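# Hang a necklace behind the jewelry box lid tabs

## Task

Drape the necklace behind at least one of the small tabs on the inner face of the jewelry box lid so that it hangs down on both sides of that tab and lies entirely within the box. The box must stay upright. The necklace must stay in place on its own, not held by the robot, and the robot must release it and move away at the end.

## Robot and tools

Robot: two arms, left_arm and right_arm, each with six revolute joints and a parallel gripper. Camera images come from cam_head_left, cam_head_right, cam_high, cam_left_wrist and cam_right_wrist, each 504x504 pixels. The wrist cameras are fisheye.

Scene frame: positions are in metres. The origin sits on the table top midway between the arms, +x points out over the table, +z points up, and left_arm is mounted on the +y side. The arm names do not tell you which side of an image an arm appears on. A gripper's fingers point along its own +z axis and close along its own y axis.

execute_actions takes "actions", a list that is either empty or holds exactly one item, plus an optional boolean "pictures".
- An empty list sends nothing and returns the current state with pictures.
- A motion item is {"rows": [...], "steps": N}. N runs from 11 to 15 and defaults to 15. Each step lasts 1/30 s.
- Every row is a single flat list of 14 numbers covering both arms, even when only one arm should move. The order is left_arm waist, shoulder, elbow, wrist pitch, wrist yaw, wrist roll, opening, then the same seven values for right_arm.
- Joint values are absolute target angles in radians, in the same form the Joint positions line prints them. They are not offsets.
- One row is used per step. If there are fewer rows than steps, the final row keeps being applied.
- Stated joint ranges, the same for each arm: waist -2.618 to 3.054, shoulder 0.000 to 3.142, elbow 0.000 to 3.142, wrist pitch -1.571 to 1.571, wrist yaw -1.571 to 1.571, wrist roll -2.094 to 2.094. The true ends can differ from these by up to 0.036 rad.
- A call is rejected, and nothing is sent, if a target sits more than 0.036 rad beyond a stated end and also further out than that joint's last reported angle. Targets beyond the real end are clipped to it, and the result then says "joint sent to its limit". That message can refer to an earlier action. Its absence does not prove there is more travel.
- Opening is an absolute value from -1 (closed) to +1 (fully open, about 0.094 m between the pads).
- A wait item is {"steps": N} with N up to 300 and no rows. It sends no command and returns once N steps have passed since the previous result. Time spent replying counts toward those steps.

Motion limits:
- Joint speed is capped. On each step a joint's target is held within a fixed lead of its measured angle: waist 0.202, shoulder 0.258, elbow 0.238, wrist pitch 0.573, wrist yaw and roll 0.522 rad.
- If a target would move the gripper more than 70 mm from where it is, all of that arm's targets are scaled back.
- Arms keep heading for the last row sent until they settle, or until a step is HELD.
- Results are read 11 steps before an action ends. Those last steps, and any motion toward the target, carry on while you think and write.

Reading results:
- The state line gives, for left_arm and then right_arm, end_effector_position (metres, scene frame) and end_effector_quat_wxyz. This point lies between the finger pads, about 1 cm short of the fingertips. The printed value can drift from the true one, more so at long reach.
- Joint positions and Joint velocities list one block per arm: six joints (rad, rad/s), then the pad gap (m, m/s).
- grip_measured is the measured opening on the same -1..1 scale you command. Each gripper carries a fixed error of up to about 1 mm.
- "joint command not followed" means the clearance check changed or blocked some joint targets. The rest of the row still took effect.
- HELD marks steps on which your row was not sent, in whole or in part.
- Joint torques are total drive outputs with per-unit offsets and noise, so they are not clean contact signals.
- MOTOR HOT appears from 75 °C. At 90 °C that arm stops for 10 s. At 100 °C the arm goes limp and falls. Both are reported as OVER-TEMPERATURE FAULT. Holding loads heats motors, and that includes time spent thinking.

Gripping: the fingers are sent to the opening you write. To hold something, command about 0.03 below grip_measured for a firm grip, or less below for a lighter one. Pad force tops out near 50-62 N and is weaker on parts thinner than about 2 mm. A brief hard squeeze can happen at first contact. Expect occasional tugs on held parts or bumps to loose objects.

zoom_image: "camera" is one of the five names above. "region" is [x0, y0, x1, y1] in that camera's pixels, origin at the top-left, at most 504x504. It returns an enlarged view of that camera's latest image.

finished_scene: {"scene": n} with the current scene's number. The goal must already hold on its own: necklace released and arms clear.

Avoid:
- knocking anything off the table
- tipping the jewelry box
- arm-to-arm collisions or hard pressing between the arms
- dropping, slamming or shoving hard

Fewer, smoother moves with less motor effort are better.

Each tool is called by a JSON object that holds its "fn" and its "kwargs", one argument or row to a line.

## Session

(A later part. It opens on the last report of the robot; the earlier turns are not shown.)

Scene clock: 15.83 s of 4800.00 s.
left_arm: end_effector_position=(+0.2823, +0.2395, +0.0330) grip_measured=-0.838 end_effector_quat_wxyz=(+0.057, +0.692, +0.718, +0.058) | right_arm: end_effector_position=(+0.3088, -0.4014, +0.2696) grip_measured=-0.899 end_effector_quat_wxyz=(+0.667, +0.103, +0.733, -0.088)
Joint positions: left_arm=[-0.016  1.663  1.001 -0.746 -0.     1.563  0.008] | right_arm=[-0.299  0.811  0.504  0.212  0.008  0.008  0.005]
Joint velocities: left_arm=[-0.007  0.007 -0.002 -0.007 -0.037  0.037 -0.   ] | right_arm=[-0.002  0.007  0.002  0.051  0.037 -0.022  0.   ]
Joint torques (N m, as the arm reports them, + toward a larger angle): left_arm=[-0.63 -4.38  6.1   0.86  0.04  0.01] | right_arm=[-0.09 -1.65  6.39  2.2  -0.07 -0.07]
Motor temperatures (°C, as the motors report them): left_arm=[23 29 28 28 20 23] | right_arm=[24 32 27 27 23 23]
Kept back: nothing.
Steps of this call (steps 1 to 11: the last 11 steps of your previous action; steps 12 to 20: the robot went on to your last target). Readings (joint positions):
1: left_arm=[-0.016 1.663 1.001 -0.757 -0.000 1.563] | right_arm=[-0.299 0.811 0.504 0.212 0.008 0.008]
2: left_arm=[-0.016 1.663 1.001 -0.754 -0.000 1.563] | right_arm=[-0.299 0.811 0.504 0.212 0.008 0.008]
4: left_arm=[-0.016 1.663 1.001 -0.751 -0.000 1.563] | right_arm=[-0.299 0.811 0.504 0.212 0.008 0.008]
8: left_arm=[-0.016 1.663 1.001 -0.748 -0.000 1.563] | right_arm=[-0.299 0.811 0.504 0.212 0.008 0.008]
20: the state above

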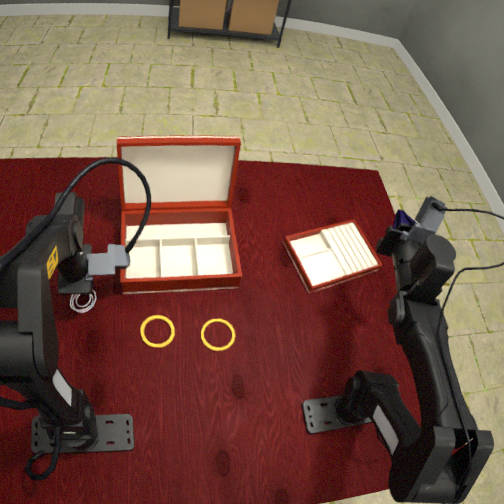

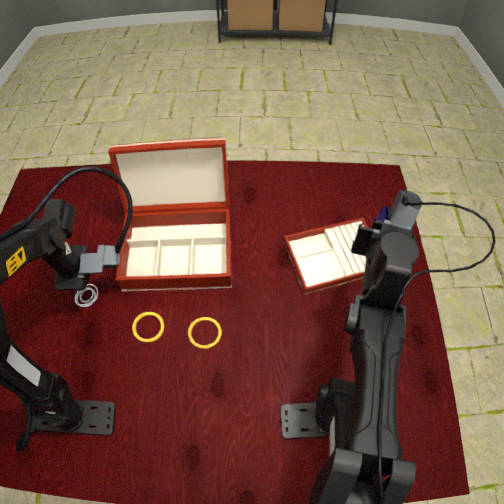

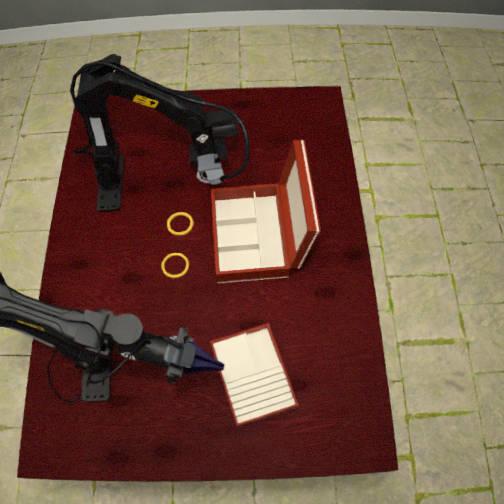

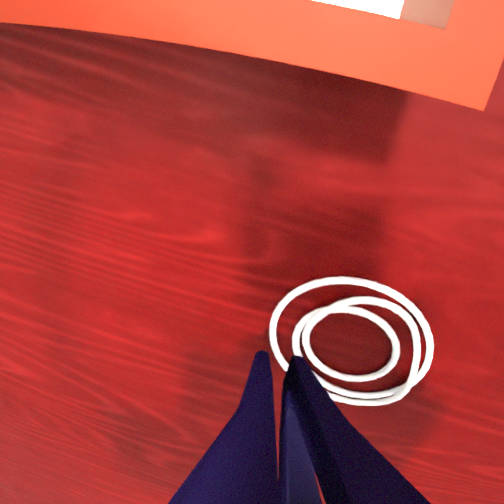

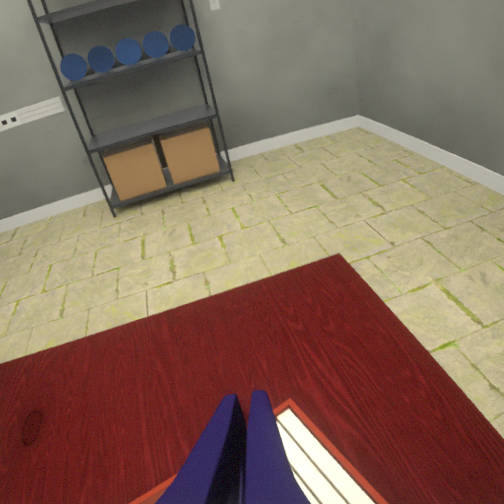

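{"fn": "execute_actions", "kwargs": {
  "actions": [
    {"rows":[[-0.025,1.69,0.975,-0.74,0,1.57,-0.84,-0.3,0.8,0.5,0.2,0,0,-0.9],[-0.025,1.693,0.965,-0.735,0,1.57,-0.84,-0.3,0.8,0.5,0.2,0,0,-0.9],[-0.025,1.696,0.955,-0.73,0,1.57,-0.84,-0.3,0.8,0.5,0.2,0,0,-0.9],[-0.025,1.698,0.945,-0.725,0,1.57,-0.84,-0.3,0.8,0.5,0.2,0,0,-0.9]],"steps":15}
  ]
}}

{"fn": "execute_actions", "kwargs": {
  "actions": [
    {"steps":20}
  ],
  "pictures": true
}}

Scene clock: 16.80 s of 4800.00 s.
left_arm: end_effector_position=(+0.2811, +0.2394, +0.0285) grip_measured=-0.838 end_effector_quat_wxyz=(+0.055, +0.692, +0.718, +0.056) | right_arm: end_effector_position=(+0.3088, -0.4014, +0.2696) grip_measured=-0.899 end_effector_quat_wxyz=(+0.667, +0.103, +0.733, -0.088)
Joint positions: left_arm=[-0.016  1.671  0.992 -0.735 -0.     1.563  0.008] | right_arm=[-0.299  0.811  0.504  0.212  0.008  0.008  0.005]
Joint velocities: left_arm=[ 0.007  0.081 -0.252  0.168 -0.007 -0.022 -0.001] | right_arm=[-0.002 -0.007 -0.002  0.051 -0.007  0.051 -0.   ]
Joint torques (N m, as the arm reports them, + toward a larger angle): left_arm=[-0.62 -4.66  4.58  0.62  0.03  0.03] | right_arm=[-0.19 -1.48  6.44  2.25 -0.11 -0.09]
Motor temperatures (°C, as the motors report them): left_arm=[23 29 27 28 20 23] | right_arm=[24 32 27 27 23 23]
Steps of this call (steps 1 to 15: the robot went on to your last target; steps 16 to 25: nothing new was sent; steps 26 to 29: the first 4 steps of this action). Readings (joint positions):
26: left_arm=[-0.016 1.664 1.001 -0.746 -0.000 1.563] | right_arm=[-0.299 0.811 0.504 0.212 0.008 0.008]
27: left_arm=[-0.016 1.666 1.001 -0.745 -0.000 1.563] | right_arm=[-0.299 0.811 0.504 0.212 0.008 0.008]
29: the state above

Scene clock: 17.47 s of 4800.00 s.
left_arm: end_effector_position=(+0.2702, +0.2391, +0.0168) grip_measured=-0.838 end_effector_quat_wxyz=(+0.041, +0.693, +0.719, +0.042) | right_arm: end_effector_position=(+0.3088, -0.4014, +0.2696) grip_measured=-0.899 end_effector_quat_wxyz=(+0.667, +0.103, +0.733, -0.088)
Joint positions: left_arm=[-0.016  1.686  0.962 -0.73  -0.     1.563  0.008] | right_arm=[-0.299  0.811  0.504  0.212  0.008  0.008  0.005]
Joint velocities: left_arm=[-0.022  0.012  0.007 -0.007  0.037  0.007 -0.001] | right_arm=[ 0.007  0.027 -0.012  0.022  0.022 -0.037 -0.001]
Joint torques (N m, as the arm reports them, + toward a larger angle): left_arm=[-0.63 -5.37  5.76  0.78  0.03  0.03] | right_arm=[-0.1  -1.63  6.42  2.22 -0.11 -0.1 ]
Motor temperatures (°C, as the motors report them): left_arm=[23 29 27 28 20 23] | right_arm=[24 32 27 27 23 23]
Kept back: nothing.
Steps of this call (steps 1 to 11: the last 11 steps of your previous action; steps 12 to 20: the robot went on to your last target). Readings (joint positions):
1: left_arm=[-0.016 1.674 0.984 -0.731 -0.000 1.563] | right_arm=[-0.299 0.811 0.504 0.212 0.008 0.008]
2: left_arm=[-0.016 1.678 0.976 -0.731 -0.000 1.563] | right_arm=[-0.299 0.811 0.504 0.212 0.008 0.008]
4: left_arm=[-0.016 1.683 0.965 -0.731 -0.000 1.563] | right_arm=[-0.299 0.811 0.504 0.212 0.008 0.008]
8: left_arm=[-0.016 1.686 0.962 -0.730 -0.000 1.563] | right_arm=[-0.299 0.811 0.504 0.212 0.008 0.008]
20: the state above

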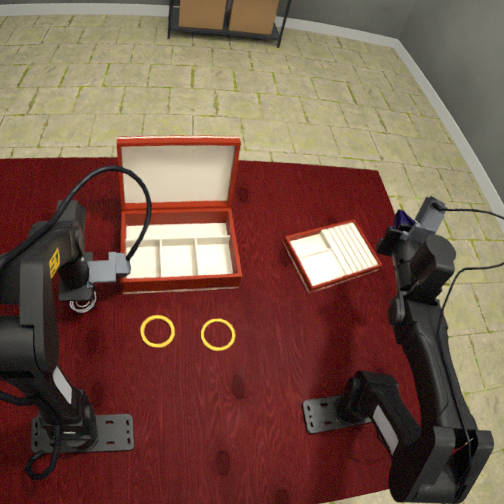

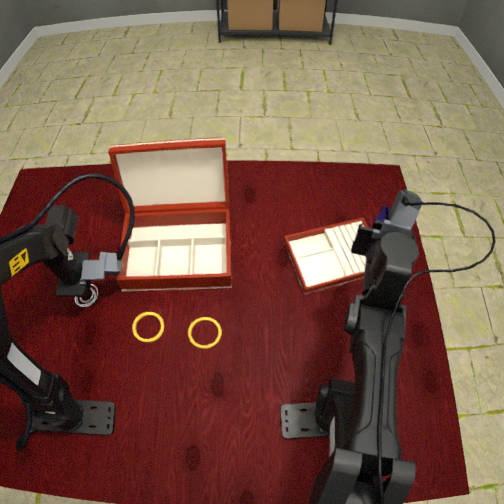

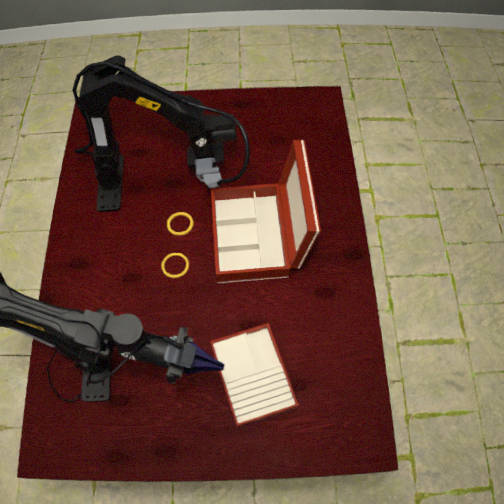

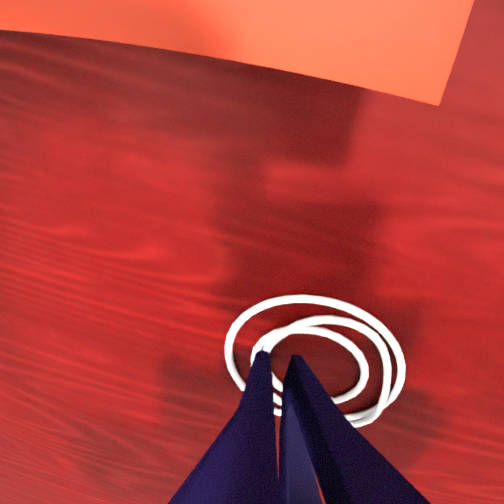

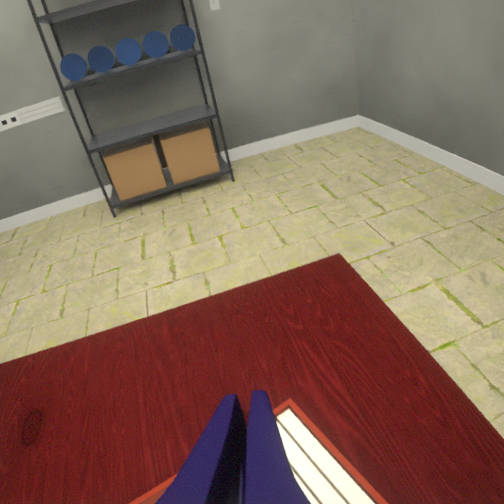

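{"fn": "execute_actions", "kwargs": {
  "actions": []
}}

Scene clock: 19.13 s of 4800.00 s.
left_arm: end_effector_position=(+0.2702, +0.2391, +0.0168) grip_measured=-0.838 end_effector_quat_wxyz=(+0.041, +0.693, +0.719, +0.042) | right_arm: end_effector_position=(+0.3088, -0.4014, +0.2696) grip_measured=-0.899 end_effector_quat_wxyz=(+0.667, +0.103, +0.733, -0.088)
Joint positions: left_arm=[-0.016  1.686  0.962 -0.73  -0.     1.563  0.008] | right_arm=[-0.299  0.811  0.504  0.212  0.008  0.008  0.005]
Joint velocities: left_arm=[-0.007  0.002 -0.007 -0.037  0.037 -0.007  0.001] | right_arm=[ 0.007 -0.017 -0.007  0.007  0.037 -0.022 -0.002]
Joint torques (N m, as the arm reports them, + toward a larger angle): left_arm=[-0.61 -5.35  5.65  0.76  0.03  0.02] | right_arm=[-0.18 -1.63  6.46  2.21 -0.07 -0.05]
Motor temperatures (°C, as the motors report them): left_arm=[23 29 27 28 20 23] | right_arm=[24 32 27 27 23 23]
Kept back: nothing.
Steps of this call (steps 1 to 15: the robot went on to your last target; steps 16 to 50: nothing new was sent). Readings (joint positions):
1: left_arm=[-0.016 1.686 0.962 -0.730 -0.000 1.563] | right_arm=[-0.299 0.811 0.504 0.212 0.008 0.008]
2: left_arm=[-0.016 1.686 0.962 -0.730 -0.000 1.563] | right_arm=[-0.299 0.811 0.504 0.212 0.008 0.008]
4: left_arm=[-0.016 1.686 0.962 -0.730 -0.000 1.563] | right_arm=[-0.299 0.811 0.504 0.212 0.008 0.008]
8: left_arm=[-0.016 1.686 0.962 -0.730 -0.000 1.563] | right_arm=[-0.299 0.811 0.504 0.212 0.008 0.008]
50: the state above
All arms were judged still, so your last target was given up. Only a new action makes them travel on or press farther. Fingers that are still opening or closing keep moving.

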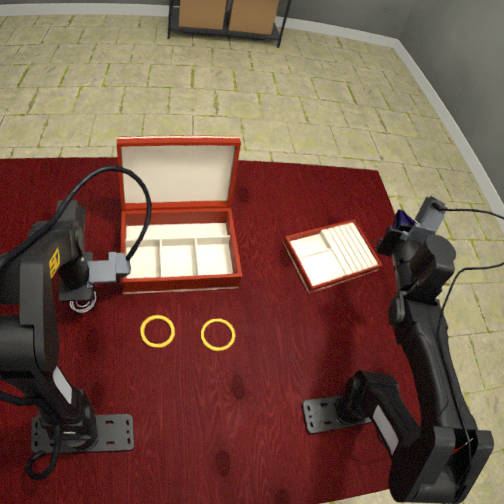

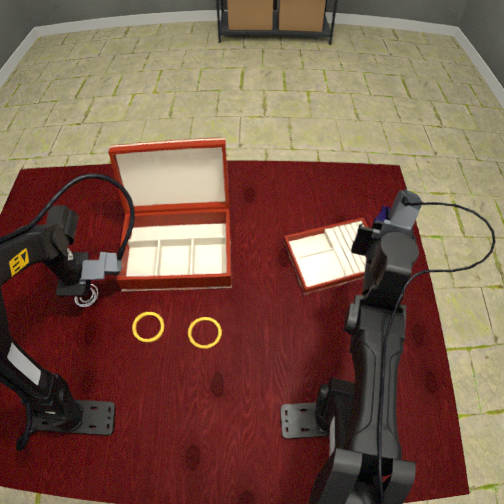

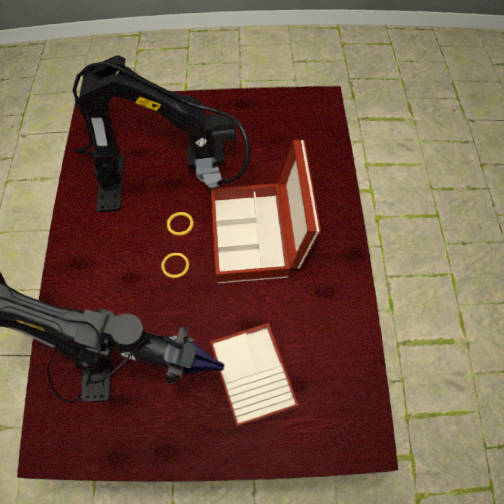

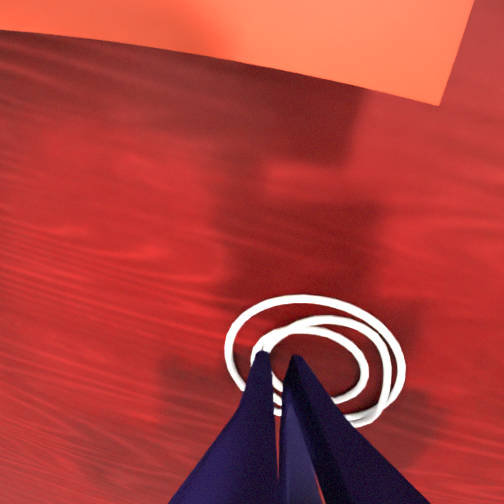

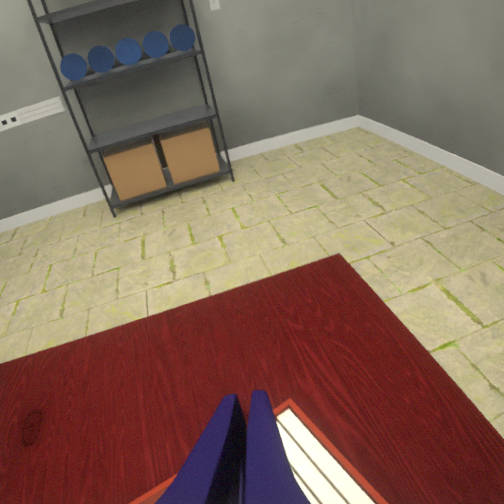

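{"fn": "execute_actions", "kwargs": {
  "actions": [
    {"rows":[[-0.025,1.69,0.98,-0.74,0,1.57,-0.84,-0.3,0.8,0.5,0.2,0,0,-0.9],[-0.025,1.69,1.0,-0.76,0,1.57,-0.84,-0.3,0.8,0.5,0.2,0,0,-0.9],[-0.025,1.69,1.025,-0.78,0,1.57,-0.84,-0.3,0.8,0.5,0.2,0,0,-0.9]],"steps":15}
  ]
}}

{"fn": "execute_actions", "kwargs": {
  "actions": [
    {"rows":[[-0.025,1.705,1.025,-0.77,0,1.57,-0.84,-0.3,0.8,0.5,0.2,0,0,-0.9],[-0.025,1.72,1.025,-0.755,0,1.57,-0.84,-0.3,0.8,0.5,0.2,0,0,-0.9]],"steps":15}
  ]
}}

{"fn": "execute_actions", "kwargs": {
  "actions": [
    {"steps":20}
  ],
  "pictures": true
}}

Scene clock: 20.23 s of 4800.00 s.
left_arm: end_effector_position=(+0.2704, +0.2391, +0.0194) grip_measured=-0.838 end_effector_quat_wxyz=(+0.039, +0.693, +0.719, +0.040) | right_arm: end_effector_position=(+0.3088, -0.4014, +0.2696) grip_measured=-0.899 end_effector_quat_wxyz=(+0.667, +0.103, +0.733, -0.088)
Joint positions: left_arm=[-0.016  1.686  0.974 -0.747 -0.     1.563  0.008] | right_arm=[-0.299  0.811  0.504  0.212  0.008  0.008  0.005]
Joint velocities: left_arm=[ 0.007  0.007  0.237 -0.227 -0.007 -0.037 -0.   ] | right_arm=[ 0.002 -0.017 -0.012 -0.007  0.051  0.007  0.001]
Joint torques (N m, as the arm reports them, + toward a larger angle): left_arm=[-0.64 -5.98 10.29  0.7   0.03  0.02] | right_arm=[-0.06 -1.68  6.24  2.22 -0.1  -0.1 ]
Motor temperatures (°C, as the motors report them): left_arm=[23 29 27 28 20 23] | right_arm=[24 32 27 27 23 23]
Steps of this call (steps 1 to 29: nothing new was sent; steps 30 to 33: the first 4 steps of this action). Readings (joint positions):
30: left_arm=[-0.016 1.686 0.962 -0.730 -0.000 1.563] | right_arm=[-0.299 0.811 0.504 0.212 0.008 0.008]
31: left_arm=[-0.016 1.686 0.962 -0.731 -0.000 1.563] | right_arm=[-0.299 0.811 0.504 0.212 0.008 0.008]
33: the state above

Scene clock: 20.73 s of 4800.00 s.
left_arm: end_effector_position=(+0.2769, +0.2393, +0.0233) grip_measured=-0.838 end_effector_quat_wxyz=(+0.042, +0.693, +0.719, +0.043) | right_arm: end_effector_position=(+0.3088, -0.4014, +0.2696) grip_measured=-0.899 end_effector_quat_wxyz=(+0.667, +0.103, +0.733, -0.088)
Joint positions: left_arm=[-0.016  1.695  1.002 -0.757 -0.     1.563  0.008] | right_arm=[-0.299  0.811  0.504  0.212  0.008  0.008  0.005]
Joint velocities: left_arm=[-0.012  0.134 -0.012 -0.051 -0.037  0.022 -0.001] | right_arm=[-0.022 -0.002 -0.017  0.051  0.037 -0.037 -0.001]
Joint torques (N m, as the arm reports them, + toward a larger angle): left_arm=[-0.62 -5.2   9.25  0.72  0.03  0.02] | right_arm=[-0.25 -1.54  6.31  2.2  -0.14 -0.11]
Motor temperatures (°C, as the motors report them): left_arm=[23 29 28 28 20 23] | right_arm=[24 32 27 27 23 23]
Steps of this call (steps 1 to 11: the last 11 steps of your previous action; steps 12 to 15: the first 4 steps of this action). Readings (joint positions):
12: left_arm=[-0.016 1.686 1.002 -0.758 -0.000 1.563] | right_arm=[-0.299 0.811 0.504 0.212 0.008 0.008]
13: left_arm=[-0.016 1.688 1.002 -0.758 -0.000 1.563] | right_arm=[-0.299 0.811 0.504 0.212 0.008 0.008]
15: the state above

Scene clock: 21.40 s of 4800.00 s.
left_arm: end_effector_position=(+0.2758, +0.2393, +0.0202) grip_measured=-0.838 end_effector_quat_wxyz=(+0.038, +0.693, +0.719, +0.039) | right_arm: end_effector_position=(+0.3088, -0.4014, +0.2696) grip_measured=-0.899 end_effector_quat_wxyz=(+0.667, +0.103, +0.733, -0.088)
Joint positions: left_arm=[-0.016  1.706  1.002 -0.757 -0.     1.563  0.008] | right_arm=[-0.299  0.811  0.504  0.212  0.008  0.008  0.005]
Joint velocities: left_arm=[-0.002 -0.017  0.012 -0.037 -0.007 -0.037  0.001] | right_arm=[ 0.002  0.017 -0.012 -0.007  0.081  0.051 -0.   ]
Joint torques (N m, as the arm reports them, + toward a larger angle): left_arm=[-0.66 -5.44  9.19  0.73  0.03  0.02] | right_arm=[-0.01 -1.74  6.23  2.22 -0.08 -0.08]
Motor temperatures (°C, as the motors report them): left_arm=[23 29 28 28 20 23] | right_arm=[24 32 27 27 23 23]
Kept back: nothing.
Steps of this call (steps 1 to 11: the last 11 steps of your previous action; steps 12 to 20: the robot went on to your last target). Readings (joint positions):
1: left_arm=[-0.016 1.700 1.002 -0.757 -0.000 1.563] | right_arm=[-0.299 0.811 0.504 0.212 0.008 0.008]
2: left_arm=[-0.016 1.703 1.002 -0.757 -0.000 1.563] | right_arm=[-0.299 0.811 0.504 0.212 0.008 0.008]
4: left_arm=[-0.016 1.706 1.002 -0.757 -0.000 1.563] | right_arm=[-0.299 0.811 0.504 0.212 0.008 0.008]
8: left_arm=[-0.016 1.706 1.002 -0.757 -0.000 1.563] | right_arm=[-0.299 0.811 0.504 0.212 0.008 0.008]
20: the state above

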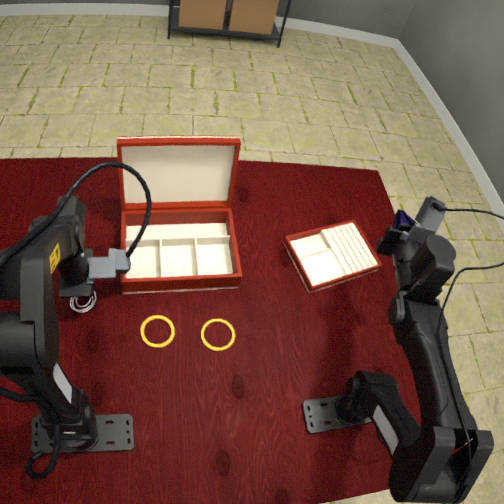

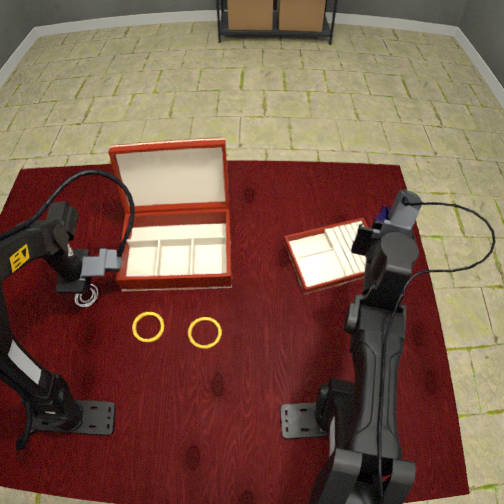

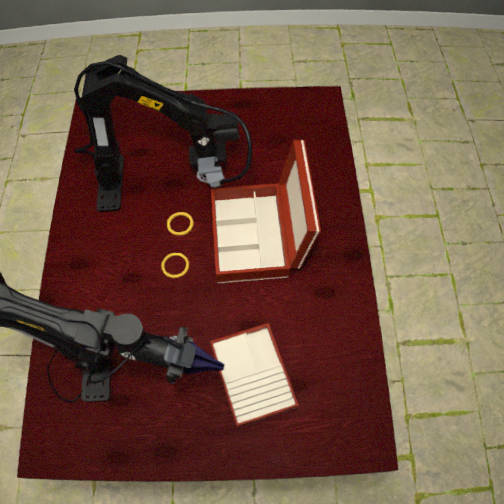

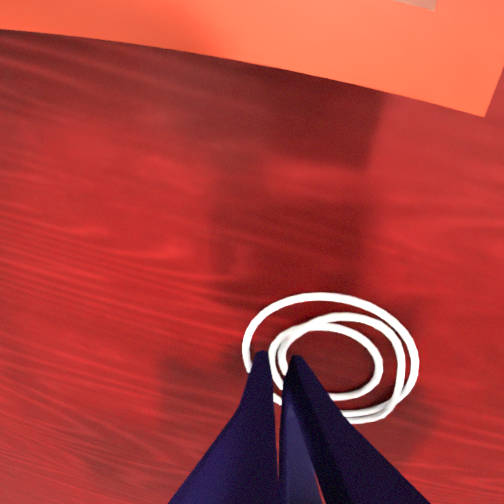

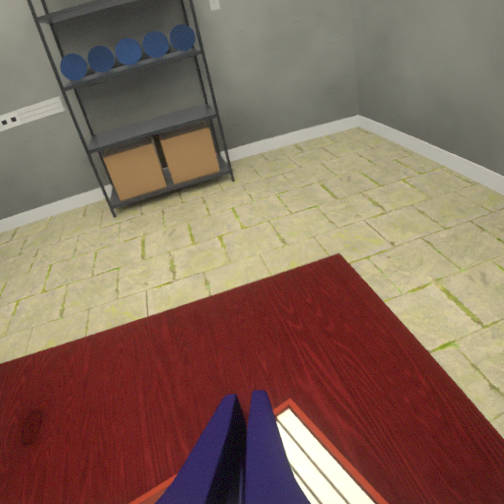

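{"fn": "execute_actions", "kwargs": {
  "actions": [
    {"rows":[[-0.025,1.72,1.045,-0.775,0,1.57,-0.84,-0.3,0.8,0.5,0.2,0,0,-0.9],[-0.025,1.72,1.065,-0.795,0,1.57,-0.84,-0.3,0.8,0.5,0.2,0,0,-0.9],[-0.025,1.72,1.085,-0.81,0,1.57,-0.84,-0.3,0.8,0.5,0.2,0,0,-0.9]],"steps":15}
  ]
}}

{"fn": "execute_actions", "kwargs": {
  "actions": [
    {"steps":25}
  ],
  "pictures": true
}}

Scene clock: 22.33 s of 4800.00 s.
left_arm: end_effector_position=(+0.2811, +0.2394, +0.0274) grip_measured=-0.838 end_effector_quat_wxyz=(+0.041, +0.693, +0.719, +0.042) | right_arm: end_effector_position=(+0.3088, -0.4014, +0.2696) grip_measured=-0.899 end_effector_quat_wxyz=(+0.667, +0.103, +0.733, -0.088)
Joint positions: left_arm=[-0.016  1.706  1.033 -0.78  -0.     1.563  0.008] | right_arm=[-0.299  0.811  0.504  0.212  0.008  0.008  0.005]
Joint velocities: left_arm=[ 0.002 -0.022  0.379 -0.125  0.007  0.051 -0.001] | right_arm=[ 0.007 -0.002  0.017  0.051 -0.007 -0.037  0.001]
Joint torques (N m, as the arm reports them, + toward a larger angle): left_arm=[-0.63 -5.51  9.7   0.63  0.03  0.01] | right_arm=[-0.16 -1.61  6.35  2.22 -0.09 -0.08]
Motor temperatures (°C, as the motors report them): left_arm=[23 29 28 28 20 23] | right_arm=[24 31 27 27 23 23]
Steps of this call (steps 1 to 15: the robot went on to your last target; steps 16 to 24: nothing new was sent; steps 25 to 28: the first 4 steps of this action). Readings (joint positions):
25: left_arm=[-0.016 1.706 1.003 -0.758 -0.000 1.563] | right_arm=[-0.299 0.811 0.504 0.212 0.008 0.008]
26: left_arm=[-0.016 1.706 1.009 -0.764 -0.000 1.563] | right_arm=[-0.299 0.811 0.504 0.212 0.008 0.008]
28: the state above

Scene clock: 23.17 s of 4800.00 s.
left_arm: end_effector_position=(+0.2899, +0.2397, +0.0354) grip_measured=-0.838 end_effector_quat_wxyz=(+0.048, +0.692, +0.718, +0.050) | right_arm: end_effector_position=(+0.3088, -0.4014, +0.2696) grip_measured=-0.899 end_effector_quat_wxyz=(+0.667, +0.103, +0.733, -0.088)
Joint positions: left_arm=[-0.016  1.706  1.064 -0.79  -0.     1.563  0.008] | right_arm=[-0.299  0.811  0.504  0.212  0.008  0.008  0.005]
Joint velocities: left_arm=[-0.012  0.002  0.002 -0.037  0.037 -0.022  0.001] | right_arm=[-0.022 -0.012 -0.012 -0.007  0.007 -0.007 -0.001]
Joint torques (N m, as the arm reports them, + toward a larger angle): left_arm=[-0.63 -5.62  9.26  0.57  0.03  0.04] | right_arm=[-0.08 -1.71  6.28  2.21 -0.1  -0.12]
Motor temperatures (°C, as the motors report them): left_arm=[23 29 28 28 20 23] | right_arm=[24 31 27 27 23 23]
Kept back: nothing.
Steps of this call (steps 1 to 11: the last 11 steps of your previous action; steps 12 to 25: the robot went on to your last target). Readings (joint positions):
1: left_arm=[-0.016 1.706 1.045 -0.782 -0.000 1.563] | right_arm=[-0.299 0.811 0.504 0.212 0.008 0.008]
2: left_arm=[-0.016 1.706 1.055 -0.782 -0.000 1.563] | right_arm=[-0.299 0.811 0.504 0.212 0.008 0.008]
4: left_arm=[-0.016 1.706 1.064 -0.782 -0.000 1.563] | right_arm=[-0.299 0.811 0.504 0.212 0.008 0.008]
8: left_arm=[-0.016 1.706 1.064 -0.786 -0.000 1.563] | right_arm=[-0.299 0.811 0.504 0.212 0.008 0.008]
25: the state above

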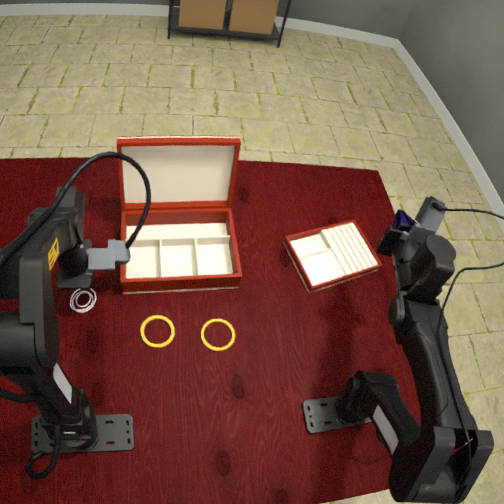

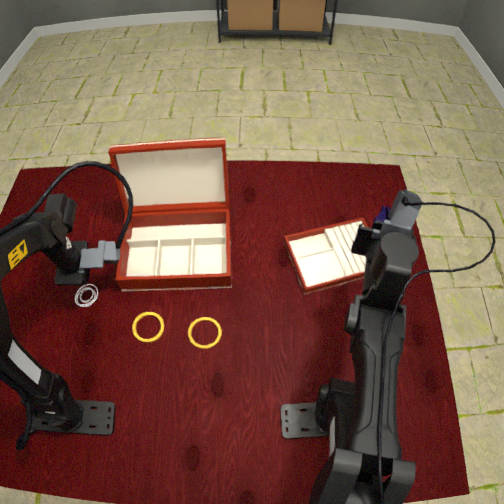

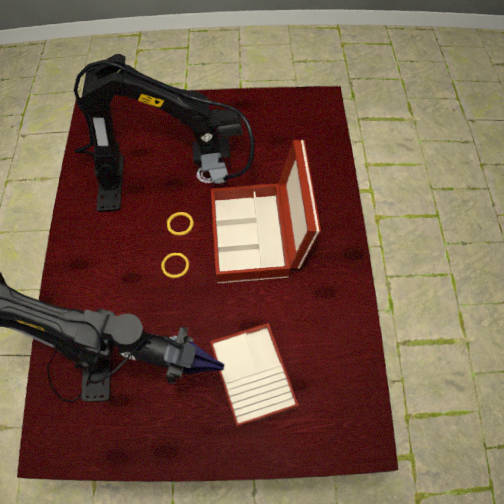

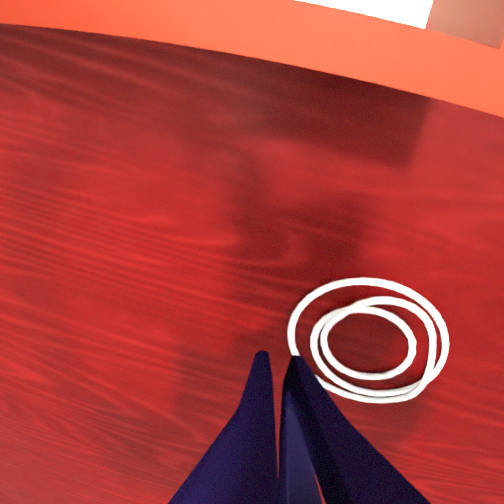

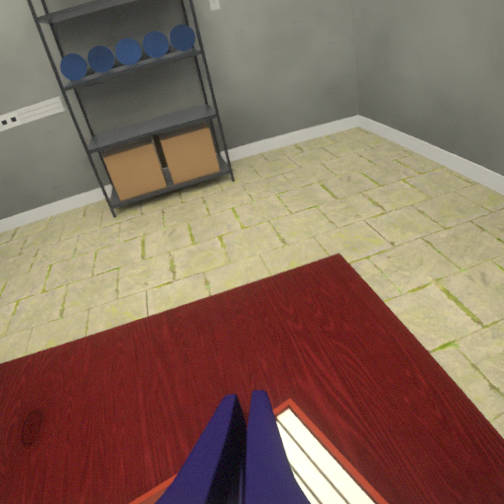

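{"fn": "execute_actions", "kwargs": {
  "actions": [
    {"rows":[[-0.025,1.73,1.06,-0.785,0,1.57,-0.84,-0.3,0.8,0.5,0.2,0,0,-0.9],[-0.025,1.74,1.045,-0.765,0,1.57,-0.84,-0.3,0.8,0.5,0.2,0,0,-0.9],[-0.025,1.745,1.03,-0.745,0,1.57,-0.84,-0.3,0.8,0.5,0.2,0,0,-0.9],[-0.025,1.745,1.02,-0.735,0,1.57,-0.84,-0.3,0.8,0.5,0.2,0,0,-0.9]],"steps":15}
  ]
}}

{"fn": "execute_actions", "kwargs": {
  "actions": [
    {"steps":25}
  ],
  "pictures": true
}}

Scene clock: 24.10 s of 4800.00 s.
left_arm: end_effector_position=(+0.2922, +0.2398, +0.0324) grip_measured=-0.838 end_effector_quat_wxyz=(+0.050, +0.692, +0.718, +0.051) | right_arm: end_effector_position=(+0.3088, -0.4014, +0.2696) grip_measured=-0.899 end_effector_quat_wxyz=(+0.667, +0.103, +0.733, -0.088)
Joint positions: left_arm=[-0.016  1.716  1.061 -0.773 -0.     1.563  0.008] | right_arm=[-0.299  0.811  0.504  0.212  0.008  0.008  0.005]
Joint velocities: left_arm=[-0.007  0.1   -0.134  0.432  0.007 -0.066  0.001] | right_arm=[ 0.017  0.027  0.012  0.066 -0.037  0.022  0.001]
Joint torques (N m, as the arm reports them, + toward a larger angle): left_arm=[-0.64 -5.1   4.49  0.56  0.06  0.02] | right_arm=[ 0.05 -1.7   6.24  2.23 -0.12 -0.1 ]
Motor temperatures (°C, as the motors report them): left_arm=[23 29 28 28 20 23] | right_arm=[24 31 28 28 23 23]
Steps of this call (steps 1 to 15: the robot went on to your last target; steps 16 to 24: nothing new was sent; steps 25 to 28: the first 4 steps of this action). Readings (joint positions):
25: left_arm=[-0.016 1.706 1.064 -0.790 -0.000 1.563] | right_arm=[-0.299 0.811 0.504 0.212 0.008 0.008]
26: left_arm=[-0.016 1.708 1.064 -0.788 -0.000 1.563] | right_arm=[-0.299 0.811 0.504 0.212 0.008 0.008]
28: the state above

Scene clock: 24.93 s of 4800.00 s.
left_arm: end_effector_position=(+0.2903, +0.2397, +0.0223) grip_measured=-0.838 end_effector_quat_wxyz=(+0.047, +0.693, +0.718, +0.048) | right_arm: end_effector_position=(+0.3088, -0.4014, +0.2696) grip_measured=-0.899 end_effector_quat_wxyz=(+0.667, +0.103, +0.733, -0.088)
Joint positions: left_arm=[-0.016  1.732  1.038 -0.741 -0.     1.563  0.008] | right_arm=[-0.299  0.811  0.504  0.212  0.008  0.008  0.005]
Joint velocities: left_arm=[ 0.002  0.017 -0.002 -0.007 -0.007  0.095 -0.   ] | right_arm=[ 0.022 -0.002 -0.007 -0.051  0.007 -0.007  0.   ]
Joint torques (N m, as the arm reports them, + toward a larger angle): left_arm=[-0.66 -5.82  5.7   0.82  0.03  0.02] | right_arm=[-0.17 -1.58  6.18  2.24 -0.08 -0.11]
Motor temperatures (°C, as the motors report them): left_arm=[23 29 28 28 20 23] | right_arm=[24 31 28 28 23 23]
Kept back: nothing.
Steps of this call (steps 1 to 11: the last 11 steps of your previous action; steps 12 to 25: the robot went on to your last target). Readings (joint positions):
1: left_arm=[-0.016 1.720 1.057 -0.763 -0.000 1.563] | right_arm=[-0.299 0.811 0.504 0.212 0.008 0.008]
2: left_arm=[-0.016 1.724 1.051 -0.757 -0.000 1.563] | right_arm=[-0.299 0.811 0.504 0.212 0.008 0.008]
4: left_arm=[-0.016 1.730 1.042 -0.753 -0.000 1.563] | right_arm=[-0.299 0.811 0.504 0.212 0.008 0.008]
8: left_arm=[-0.016 1.732 1.038 -0.749 -0.000 1.563] | right_arm=[-0.299 0.811 0.504 0.212 0.008 0.008]
25: the state above

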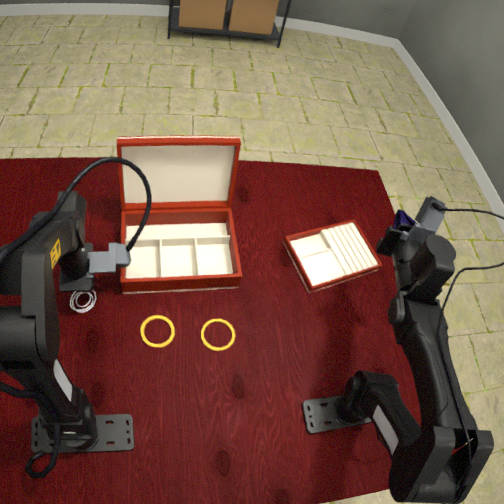

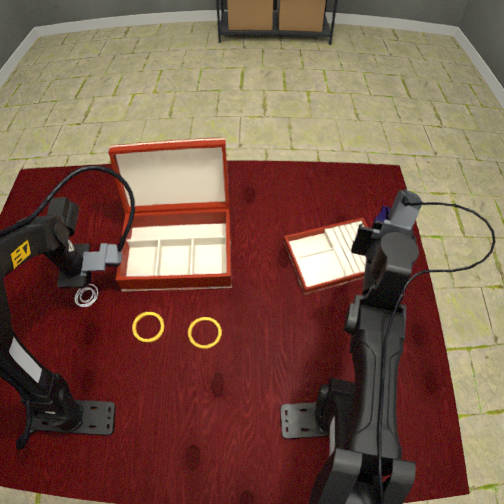

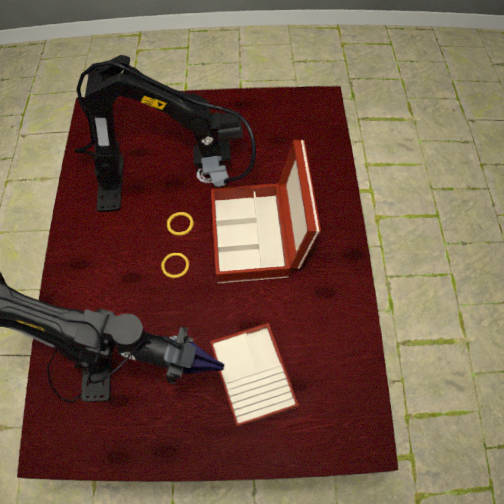

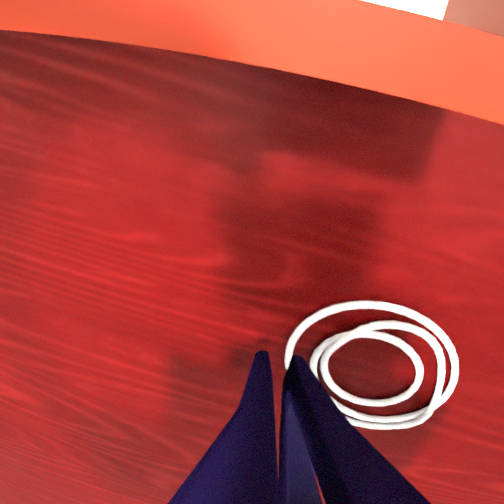

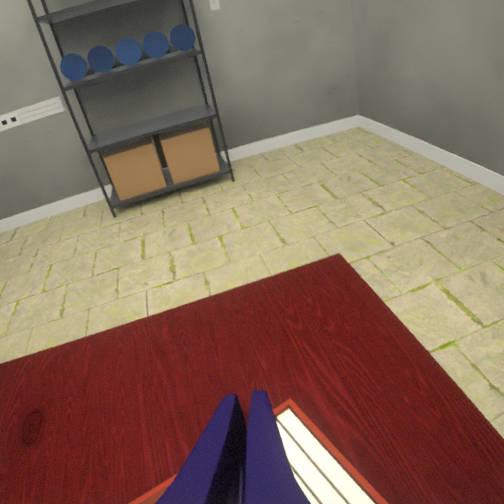

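{"fn": "execute_actions", "kwargs": {
  "actions": [
    {"rows":[[-0.025,1.745,1.012,-0.735,0,1.57,-0.84,-0.3,0.8,0.5,0.2,0,0,-0.9],[-0.025,1.745,1.005,-0.73,0,1.57,-0.84,-0.3,0.8,0.5,0.2,0,0,-0.9],[-0.025,1.745,0.998,-0.725,0,1.57,-0.84,-0.3,0.8,0.5,0.2,0,0,-0.9]],"steps":15}
  ]
}}

{"fn": "execute_actions", "kwargs": {
  "actions": [
    {"steps":25}
  ],
  "pictures": true
}}

Scene clock: 25.50 s of 4800.00 s.
left_arm: end_effector_position=(+0.2902, +0.2397, +0.0212) grip_measured=-0.838 end_effector_quat_wxyz=(+0.048, +0.693, +0.718, +0.049) | right_arm: end_effector_position=(+0.3088, -0.4014, +0.2696) grip_measured=-0.899 end_effector_quat_wxyz=(+0.667, +0.103, +0.733, -0.088)
Joint positions: left_arm=[-0.016  1.732  1.033 -0.734 -0.     1.563  0.008] | right_arm=[-0.299  0.811  0.504  0.212  0.008  0.008  0.005]
Joint velocities: left_arm=[-0.017 -0.002 -0.12   0.095 -0.037 -0.022  0.001] | right_arm=[-0.007  0.012  0.012  0.066  0.007 -0.007  0.   ]
Joint torques (N m, as the arm reports them, + toward a larger angle): left_arm=[-0.63 -5.91  4.92  0.71  0.03  0.  ] | right_arm=[-0.16 -1.57  6.27  2.26 -0.11 -0.08]
Motor temperatures (°C, as the motors report them): left_arm=[23 29 28 28 20 23] | right_arm=[24 31 28 28 23 23]
Steps of this call (steps 1 to 13: the robot went on to your last target; steps 14 to 17: the first 4 steps of this action). Readings (joint positions):
14: left_arm=[-0.016 1.732 1.038 -0.741 -0.000 1.563] | right_arm=[-0.299 0.811 0.504 0.212 0.008 0.008]
15: left_arm=[-0.016 1.732 1.038 -0.741 -0.000 1.563] | right_arm=[-0.299 0.811 0.504 0.212 0.008 0.008]
17: the state above

Scene clock: 26.33 s of 4800.00 s.
left_arm: end_effector_position=(+0.2857, +0.2396, +0.0176) grip_measured=-0.838 end_effector_quat_wxyz=(+0.044, +0.693, +0.718, +0.045) | right_arm: end_effector_position=(+0.3088, -0.4014, +0.2696) grip_measured=-0.899 end_effector_quat_wxyz=(+0.667, +0.103, +0.733, -0.088)
Joint positions: left_arm=[-0.016  1.732  1.018 -0.731 -0.     1.563  0.008] | right_arm=[-0.299  0.811  0.504  0.212  0.008  0.008  0.005]
Joint velocities: left_arm=[-0.012  0.007 -0.007 -0.037 -0.007  0.066 -0.001] | right_arm=[ 0.012  0.007  0.017 -0.022  0.007  0.007 -0.001]
Joint torques (N m, as the arm reports them, + toward a larger angle): left_arm=[-0.6  -5.74  5.43  0.81  0.04  0.02] | right_arm=[-0.16 -1.7   6.38  2.22 -0.05 -0.08]
Motor temperatures (°C, as the motors report them): left_arm=[23 29 28 28 20 23] | right_arm=[24 31 28 28 23 23]
Kept back: nothing.
Steps of this call (steps 1 to 11: the last 11 steps of your previous action; steps 12 to 25: the robot went on to your last target). Readings (joint positions):
1: left_arm=[-0.016 1.732 1.028 -0.732 -0.000 1.563] | right_arm=[-0.299 0.811 0.504 0.212 0.008 0.008]
2: left_arm=[-0.016 1.732 1.024 -0.732 -0.000 1.563] | right_arm=[-0.299 0.811 0.504 0.212 0.008 0.008]
4: left_arm=[-0.016 1.732 1.019 -0.732 -0.000 1.563] | right_arm=[-0.299 0.811 0.504 0.212 0.008 0.008]
8: left_arm=[-0.016 1.732 1.018 -0.732 -0.000 1.563] | right_arm=[-0.299 0.811 0.504 0.212 0.008 0.008]
25: the state above

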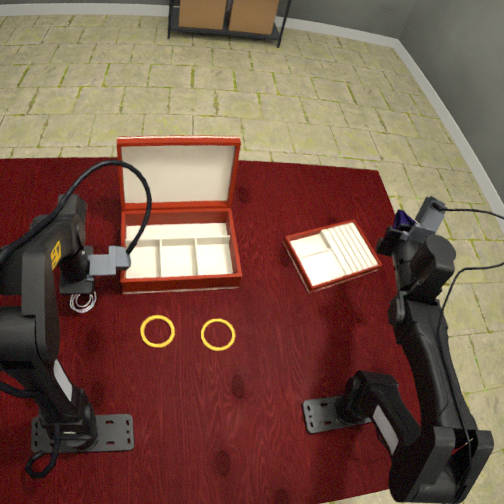

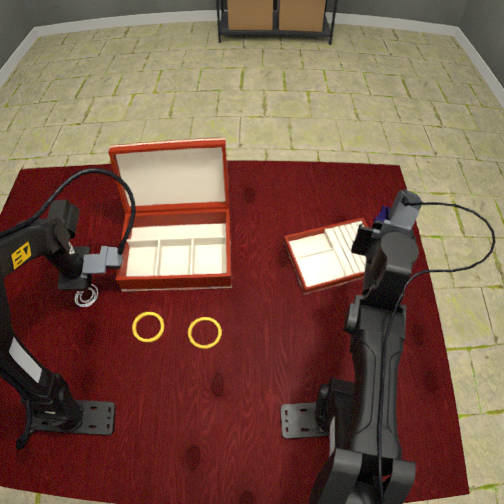

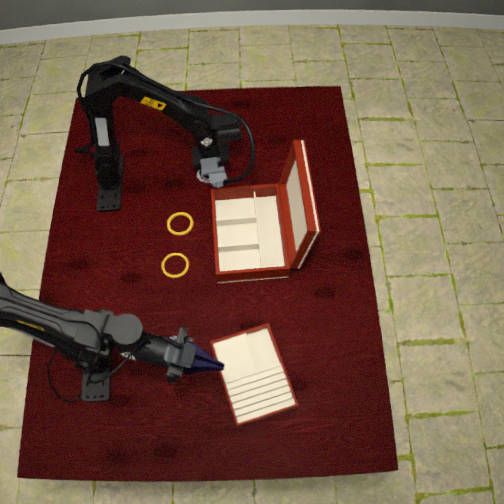

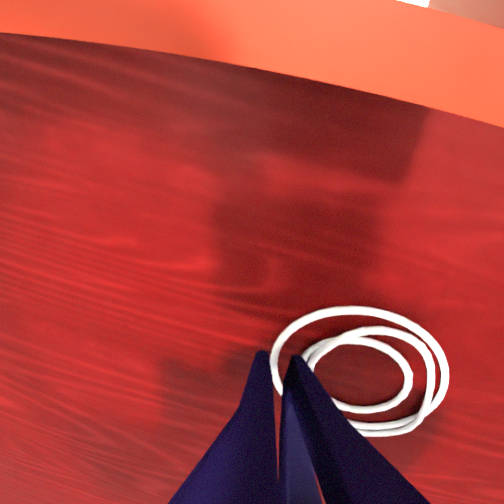

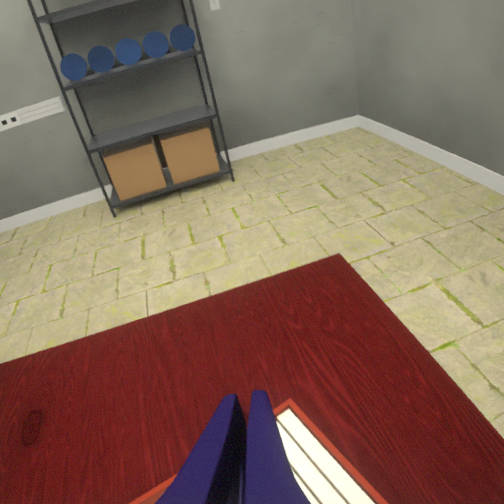

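Aligned. Press down slightly with q2 and close.

{"fn": "execute_actions", "kwargs": {
  "actions": [
    {"rows":[[-0.025,1.755,0.998,-0.72,0,1.57,-0.84,-0.3,0.8,0.5,0.2,0,0,-0.9],[-0.025,1.76,0.998,-0.72,0,1.57,-0.84,-0.3,0.8,0.5,0.2,0,0,-0.9],[-0.025,1.76,0.998,-0.72,0,1.57,-0.84,-0.3,0.8,0.5,0.2,0,0,-0.9],[-0.025,1.76,0.998,-0.72,0,1.57,-0.84,-0.3,0.8,0.5,0.2,0,0,-0.9],[-0.025,1.76,0.998,-0.72,0,1.57,-0.84,-0.3,0.8,0.5,0.2,0,0,-0.9],[-0.025,1.76,0.998,-0.72,0,1.57,-0.84,-0.3,0.8,0.5,0.2,0,0,-0.9],[-0.025,1.76,0.998,-0.72,0,1.57,-0.87,-0.3,0.8,0.5,0.2,0,0,-0.9],[-0.025,1.76,0.998,-0.72,0,1.57,-0.9,-0.3,0.8,0.5,0.2,0,0,-0.9],[-0.025,1.76,0.998,-0.72,0,1.57,-0.92,-0.3,0.8,0.5,0.2,0,0,-0.9],[-0.025,1.76,0.998,-0.72,0,1.57,-0.94,-0.3,0.8,0.5,0.2,0,0,-0.9],[-0.025,1.76,0.998,-0.72,0,1.57,-0.96,-0.3,0.8,0.5,0.2,0,0,-0.9],[-0.025,1.76,0.998,-0.72,0,1.57,-0.98,-0.3,0.8,0.5,0.2,0,0,-0.9],[-0.025,1.76,0.998,-0.72,0,1.57,-1,-0.3,0.8,0.5,0.2,0,0,-0.9]],"steps":15}
  ]
}}

{"fn": "execute_actions", "kwargs": {
  "actions": [
    {"steps":20}
  ],
  "pictures": true
}}

Scene clock: 27.40 s of 4800.00 s.
left_arm: end_effector_position=(+0.2860, +0.2396, +0.0160) grip_measured=-0.838 end_effector_quat_wxyz=(+0.043, +0.693, +0.718, +0.044) | right_arm: end_effector_position=(+0.3088, -0.4014, +0.2696) grip_measured=-0.899 end_effector_quat_wxyz=(+0.667, +0.103, +0.733, -0.088)
Joint positions: left_arm=[-0.016  1.738  1.018 -0.728 -0.     1.563  0.008] | right_arm=[-0.299  0.811  0.504  0.212  0.008  0.008  0.005]
Joint velocities: left_arm=[ 0.012  0.09   0.002 -0.066  0.037  0.007 -0.001] | right_arm=[ 0.007  0.002  0.022 -0.037 -0.007  0.037 -0.001]
Joint torques (N m, as the arm reports them, + toward a larger angle): left_arm=[-0.57 -5.41  5.42  0.79  0.03  0.03] | right_arm=[-0.19 -1.53  6.38  2.21 -0.09 -0.14]
Motor temperatures (°C, as the motors report them): left_arm=[23 29 28 28 20 23] | right_arm=[24 31 28 28 23 23]
Steps of this call (steps 1 to 15: the robot went on to your last target; steps 16 to 28: nothing new was sent; steps 29 to 32: the first 4 steps of this action). Readings (joint positions):
29: left_arm=[-0.016 1.732 1.018 -0.731 -0.000 1.563] | right_arm=[-0.299 0.811 0.504 0.212 0.008 0.008]
30: left_arm=[-0.016 1.734 1.018 -0.730 -0.000 1.563] | right_arm=[-0.299 0.811 0.504 0.212 0.008 0.008]
32: the state above

Scene clock: 28.07 s of 4800.00 s.
left_arm: end_effector_position=(+0.2856, +0.2396, +0.0141) grip_measured=-0.996 end_effector_quat_wxyz=(+0.041, +0.693, +0.719, +0.042) | right_arm: end_effector_position=(+0.3088, -0.4014, +0.2696) grip_measured=-0.899 end_effector_quat_wxyz=(+0.667, +0.103, +0.733, -0.088)
Joint positions: left_arm=[-0.016  1.745  1.018 -0.727 -0.     1.563  0.   ] | right_arm=[-0.299  0.811  0.504  0.212  0.008  0.008  0.005]
Joint velocities: left_arm=[-0.017  0.002  0.012 -0.037 -0.095 -0.007  0.   ] | right_arm=[-0.002 -0.017 -0.002 -0.066  0.022 -0.007  0.   ]
Joint torques (N m, as the arm reports them, + toward a larger angle): left_arm=[-0.62 -5.63  5.42  0.77  0.03  0.02] | right_arm=[-0.11 -1.64  6.09  2.27 -0.13 -0.08]
Motor temperatures (°C, as the motors report them): left_arm=[23 29 28 28 20 23] | right_arm=[24 31 28 28 23 23]
Kept back: nothing.
Steps of this call (steps 1 to 11: the last 11 steps of your previous action; steps 12 to 15: the robot went on to your last target; steps 16 to 20: nothing new was sent). Readings (joint positions):
1: left_arm=[-0.016 1.741 1.018 -0.728 -0.000 1.563] | right_arm=[-0.299 0.811 0.504 0.212 0.008 0.008]
2: left_arm=[-0.016 1.743 1.018 -0.728 -0.000 1.563] | right_arm=[-0.299 0.811 0.504 0.212 0.008 0.008]
4: left_arm=[-0.016 1.745 1.018 -0.727 -0.000 1.563] | right_arm=[-0.299 0.811 0.504 0.212 0.008 0.008]
8: left_arm=[-0.016 1.745 1.018 -0.727 -0.000 1.563] | right_arm=[-0.299 0.811 0.504 0.212 0.008 0.008]
20: the state above
All arms were judged still, so your last target was given up. Only a new action makes them travel on or press farther. Fingers that are still opening or closing keep moving.

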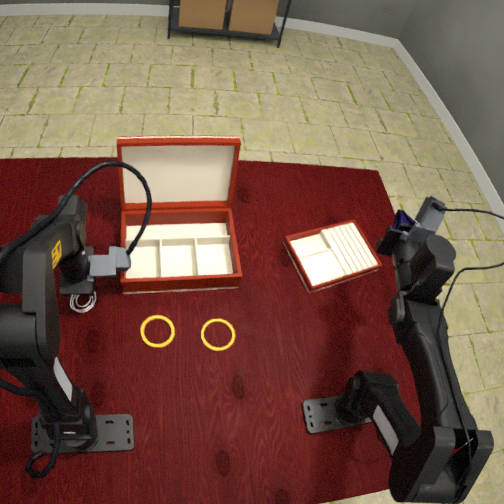

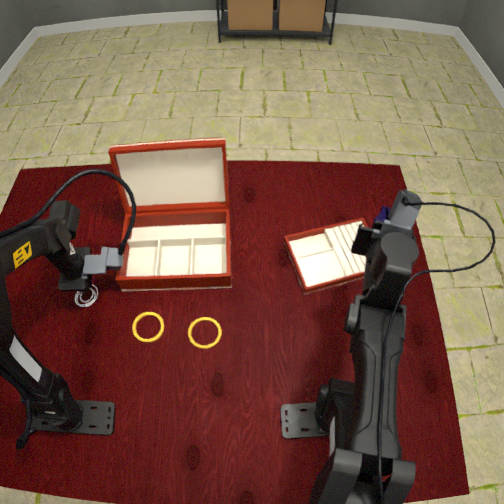

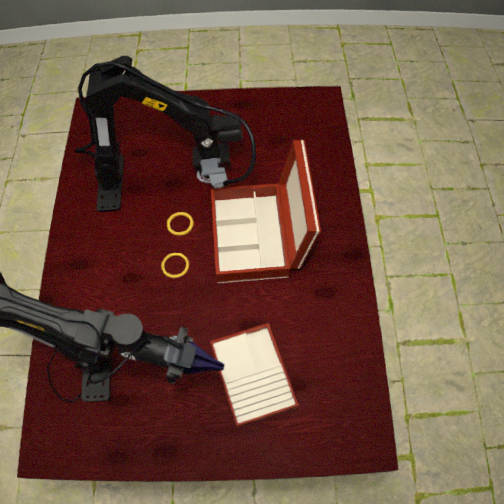

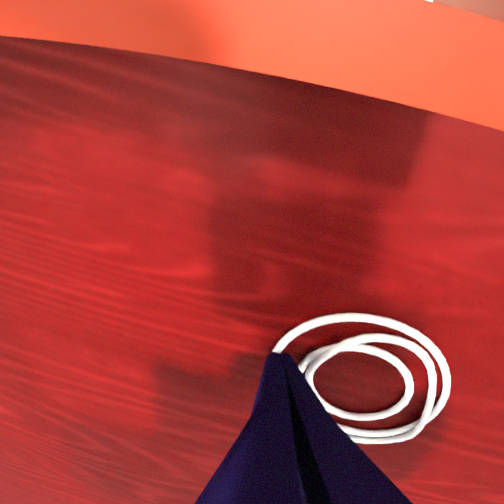

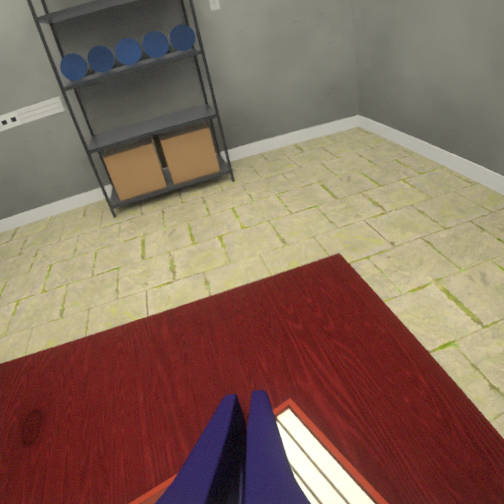

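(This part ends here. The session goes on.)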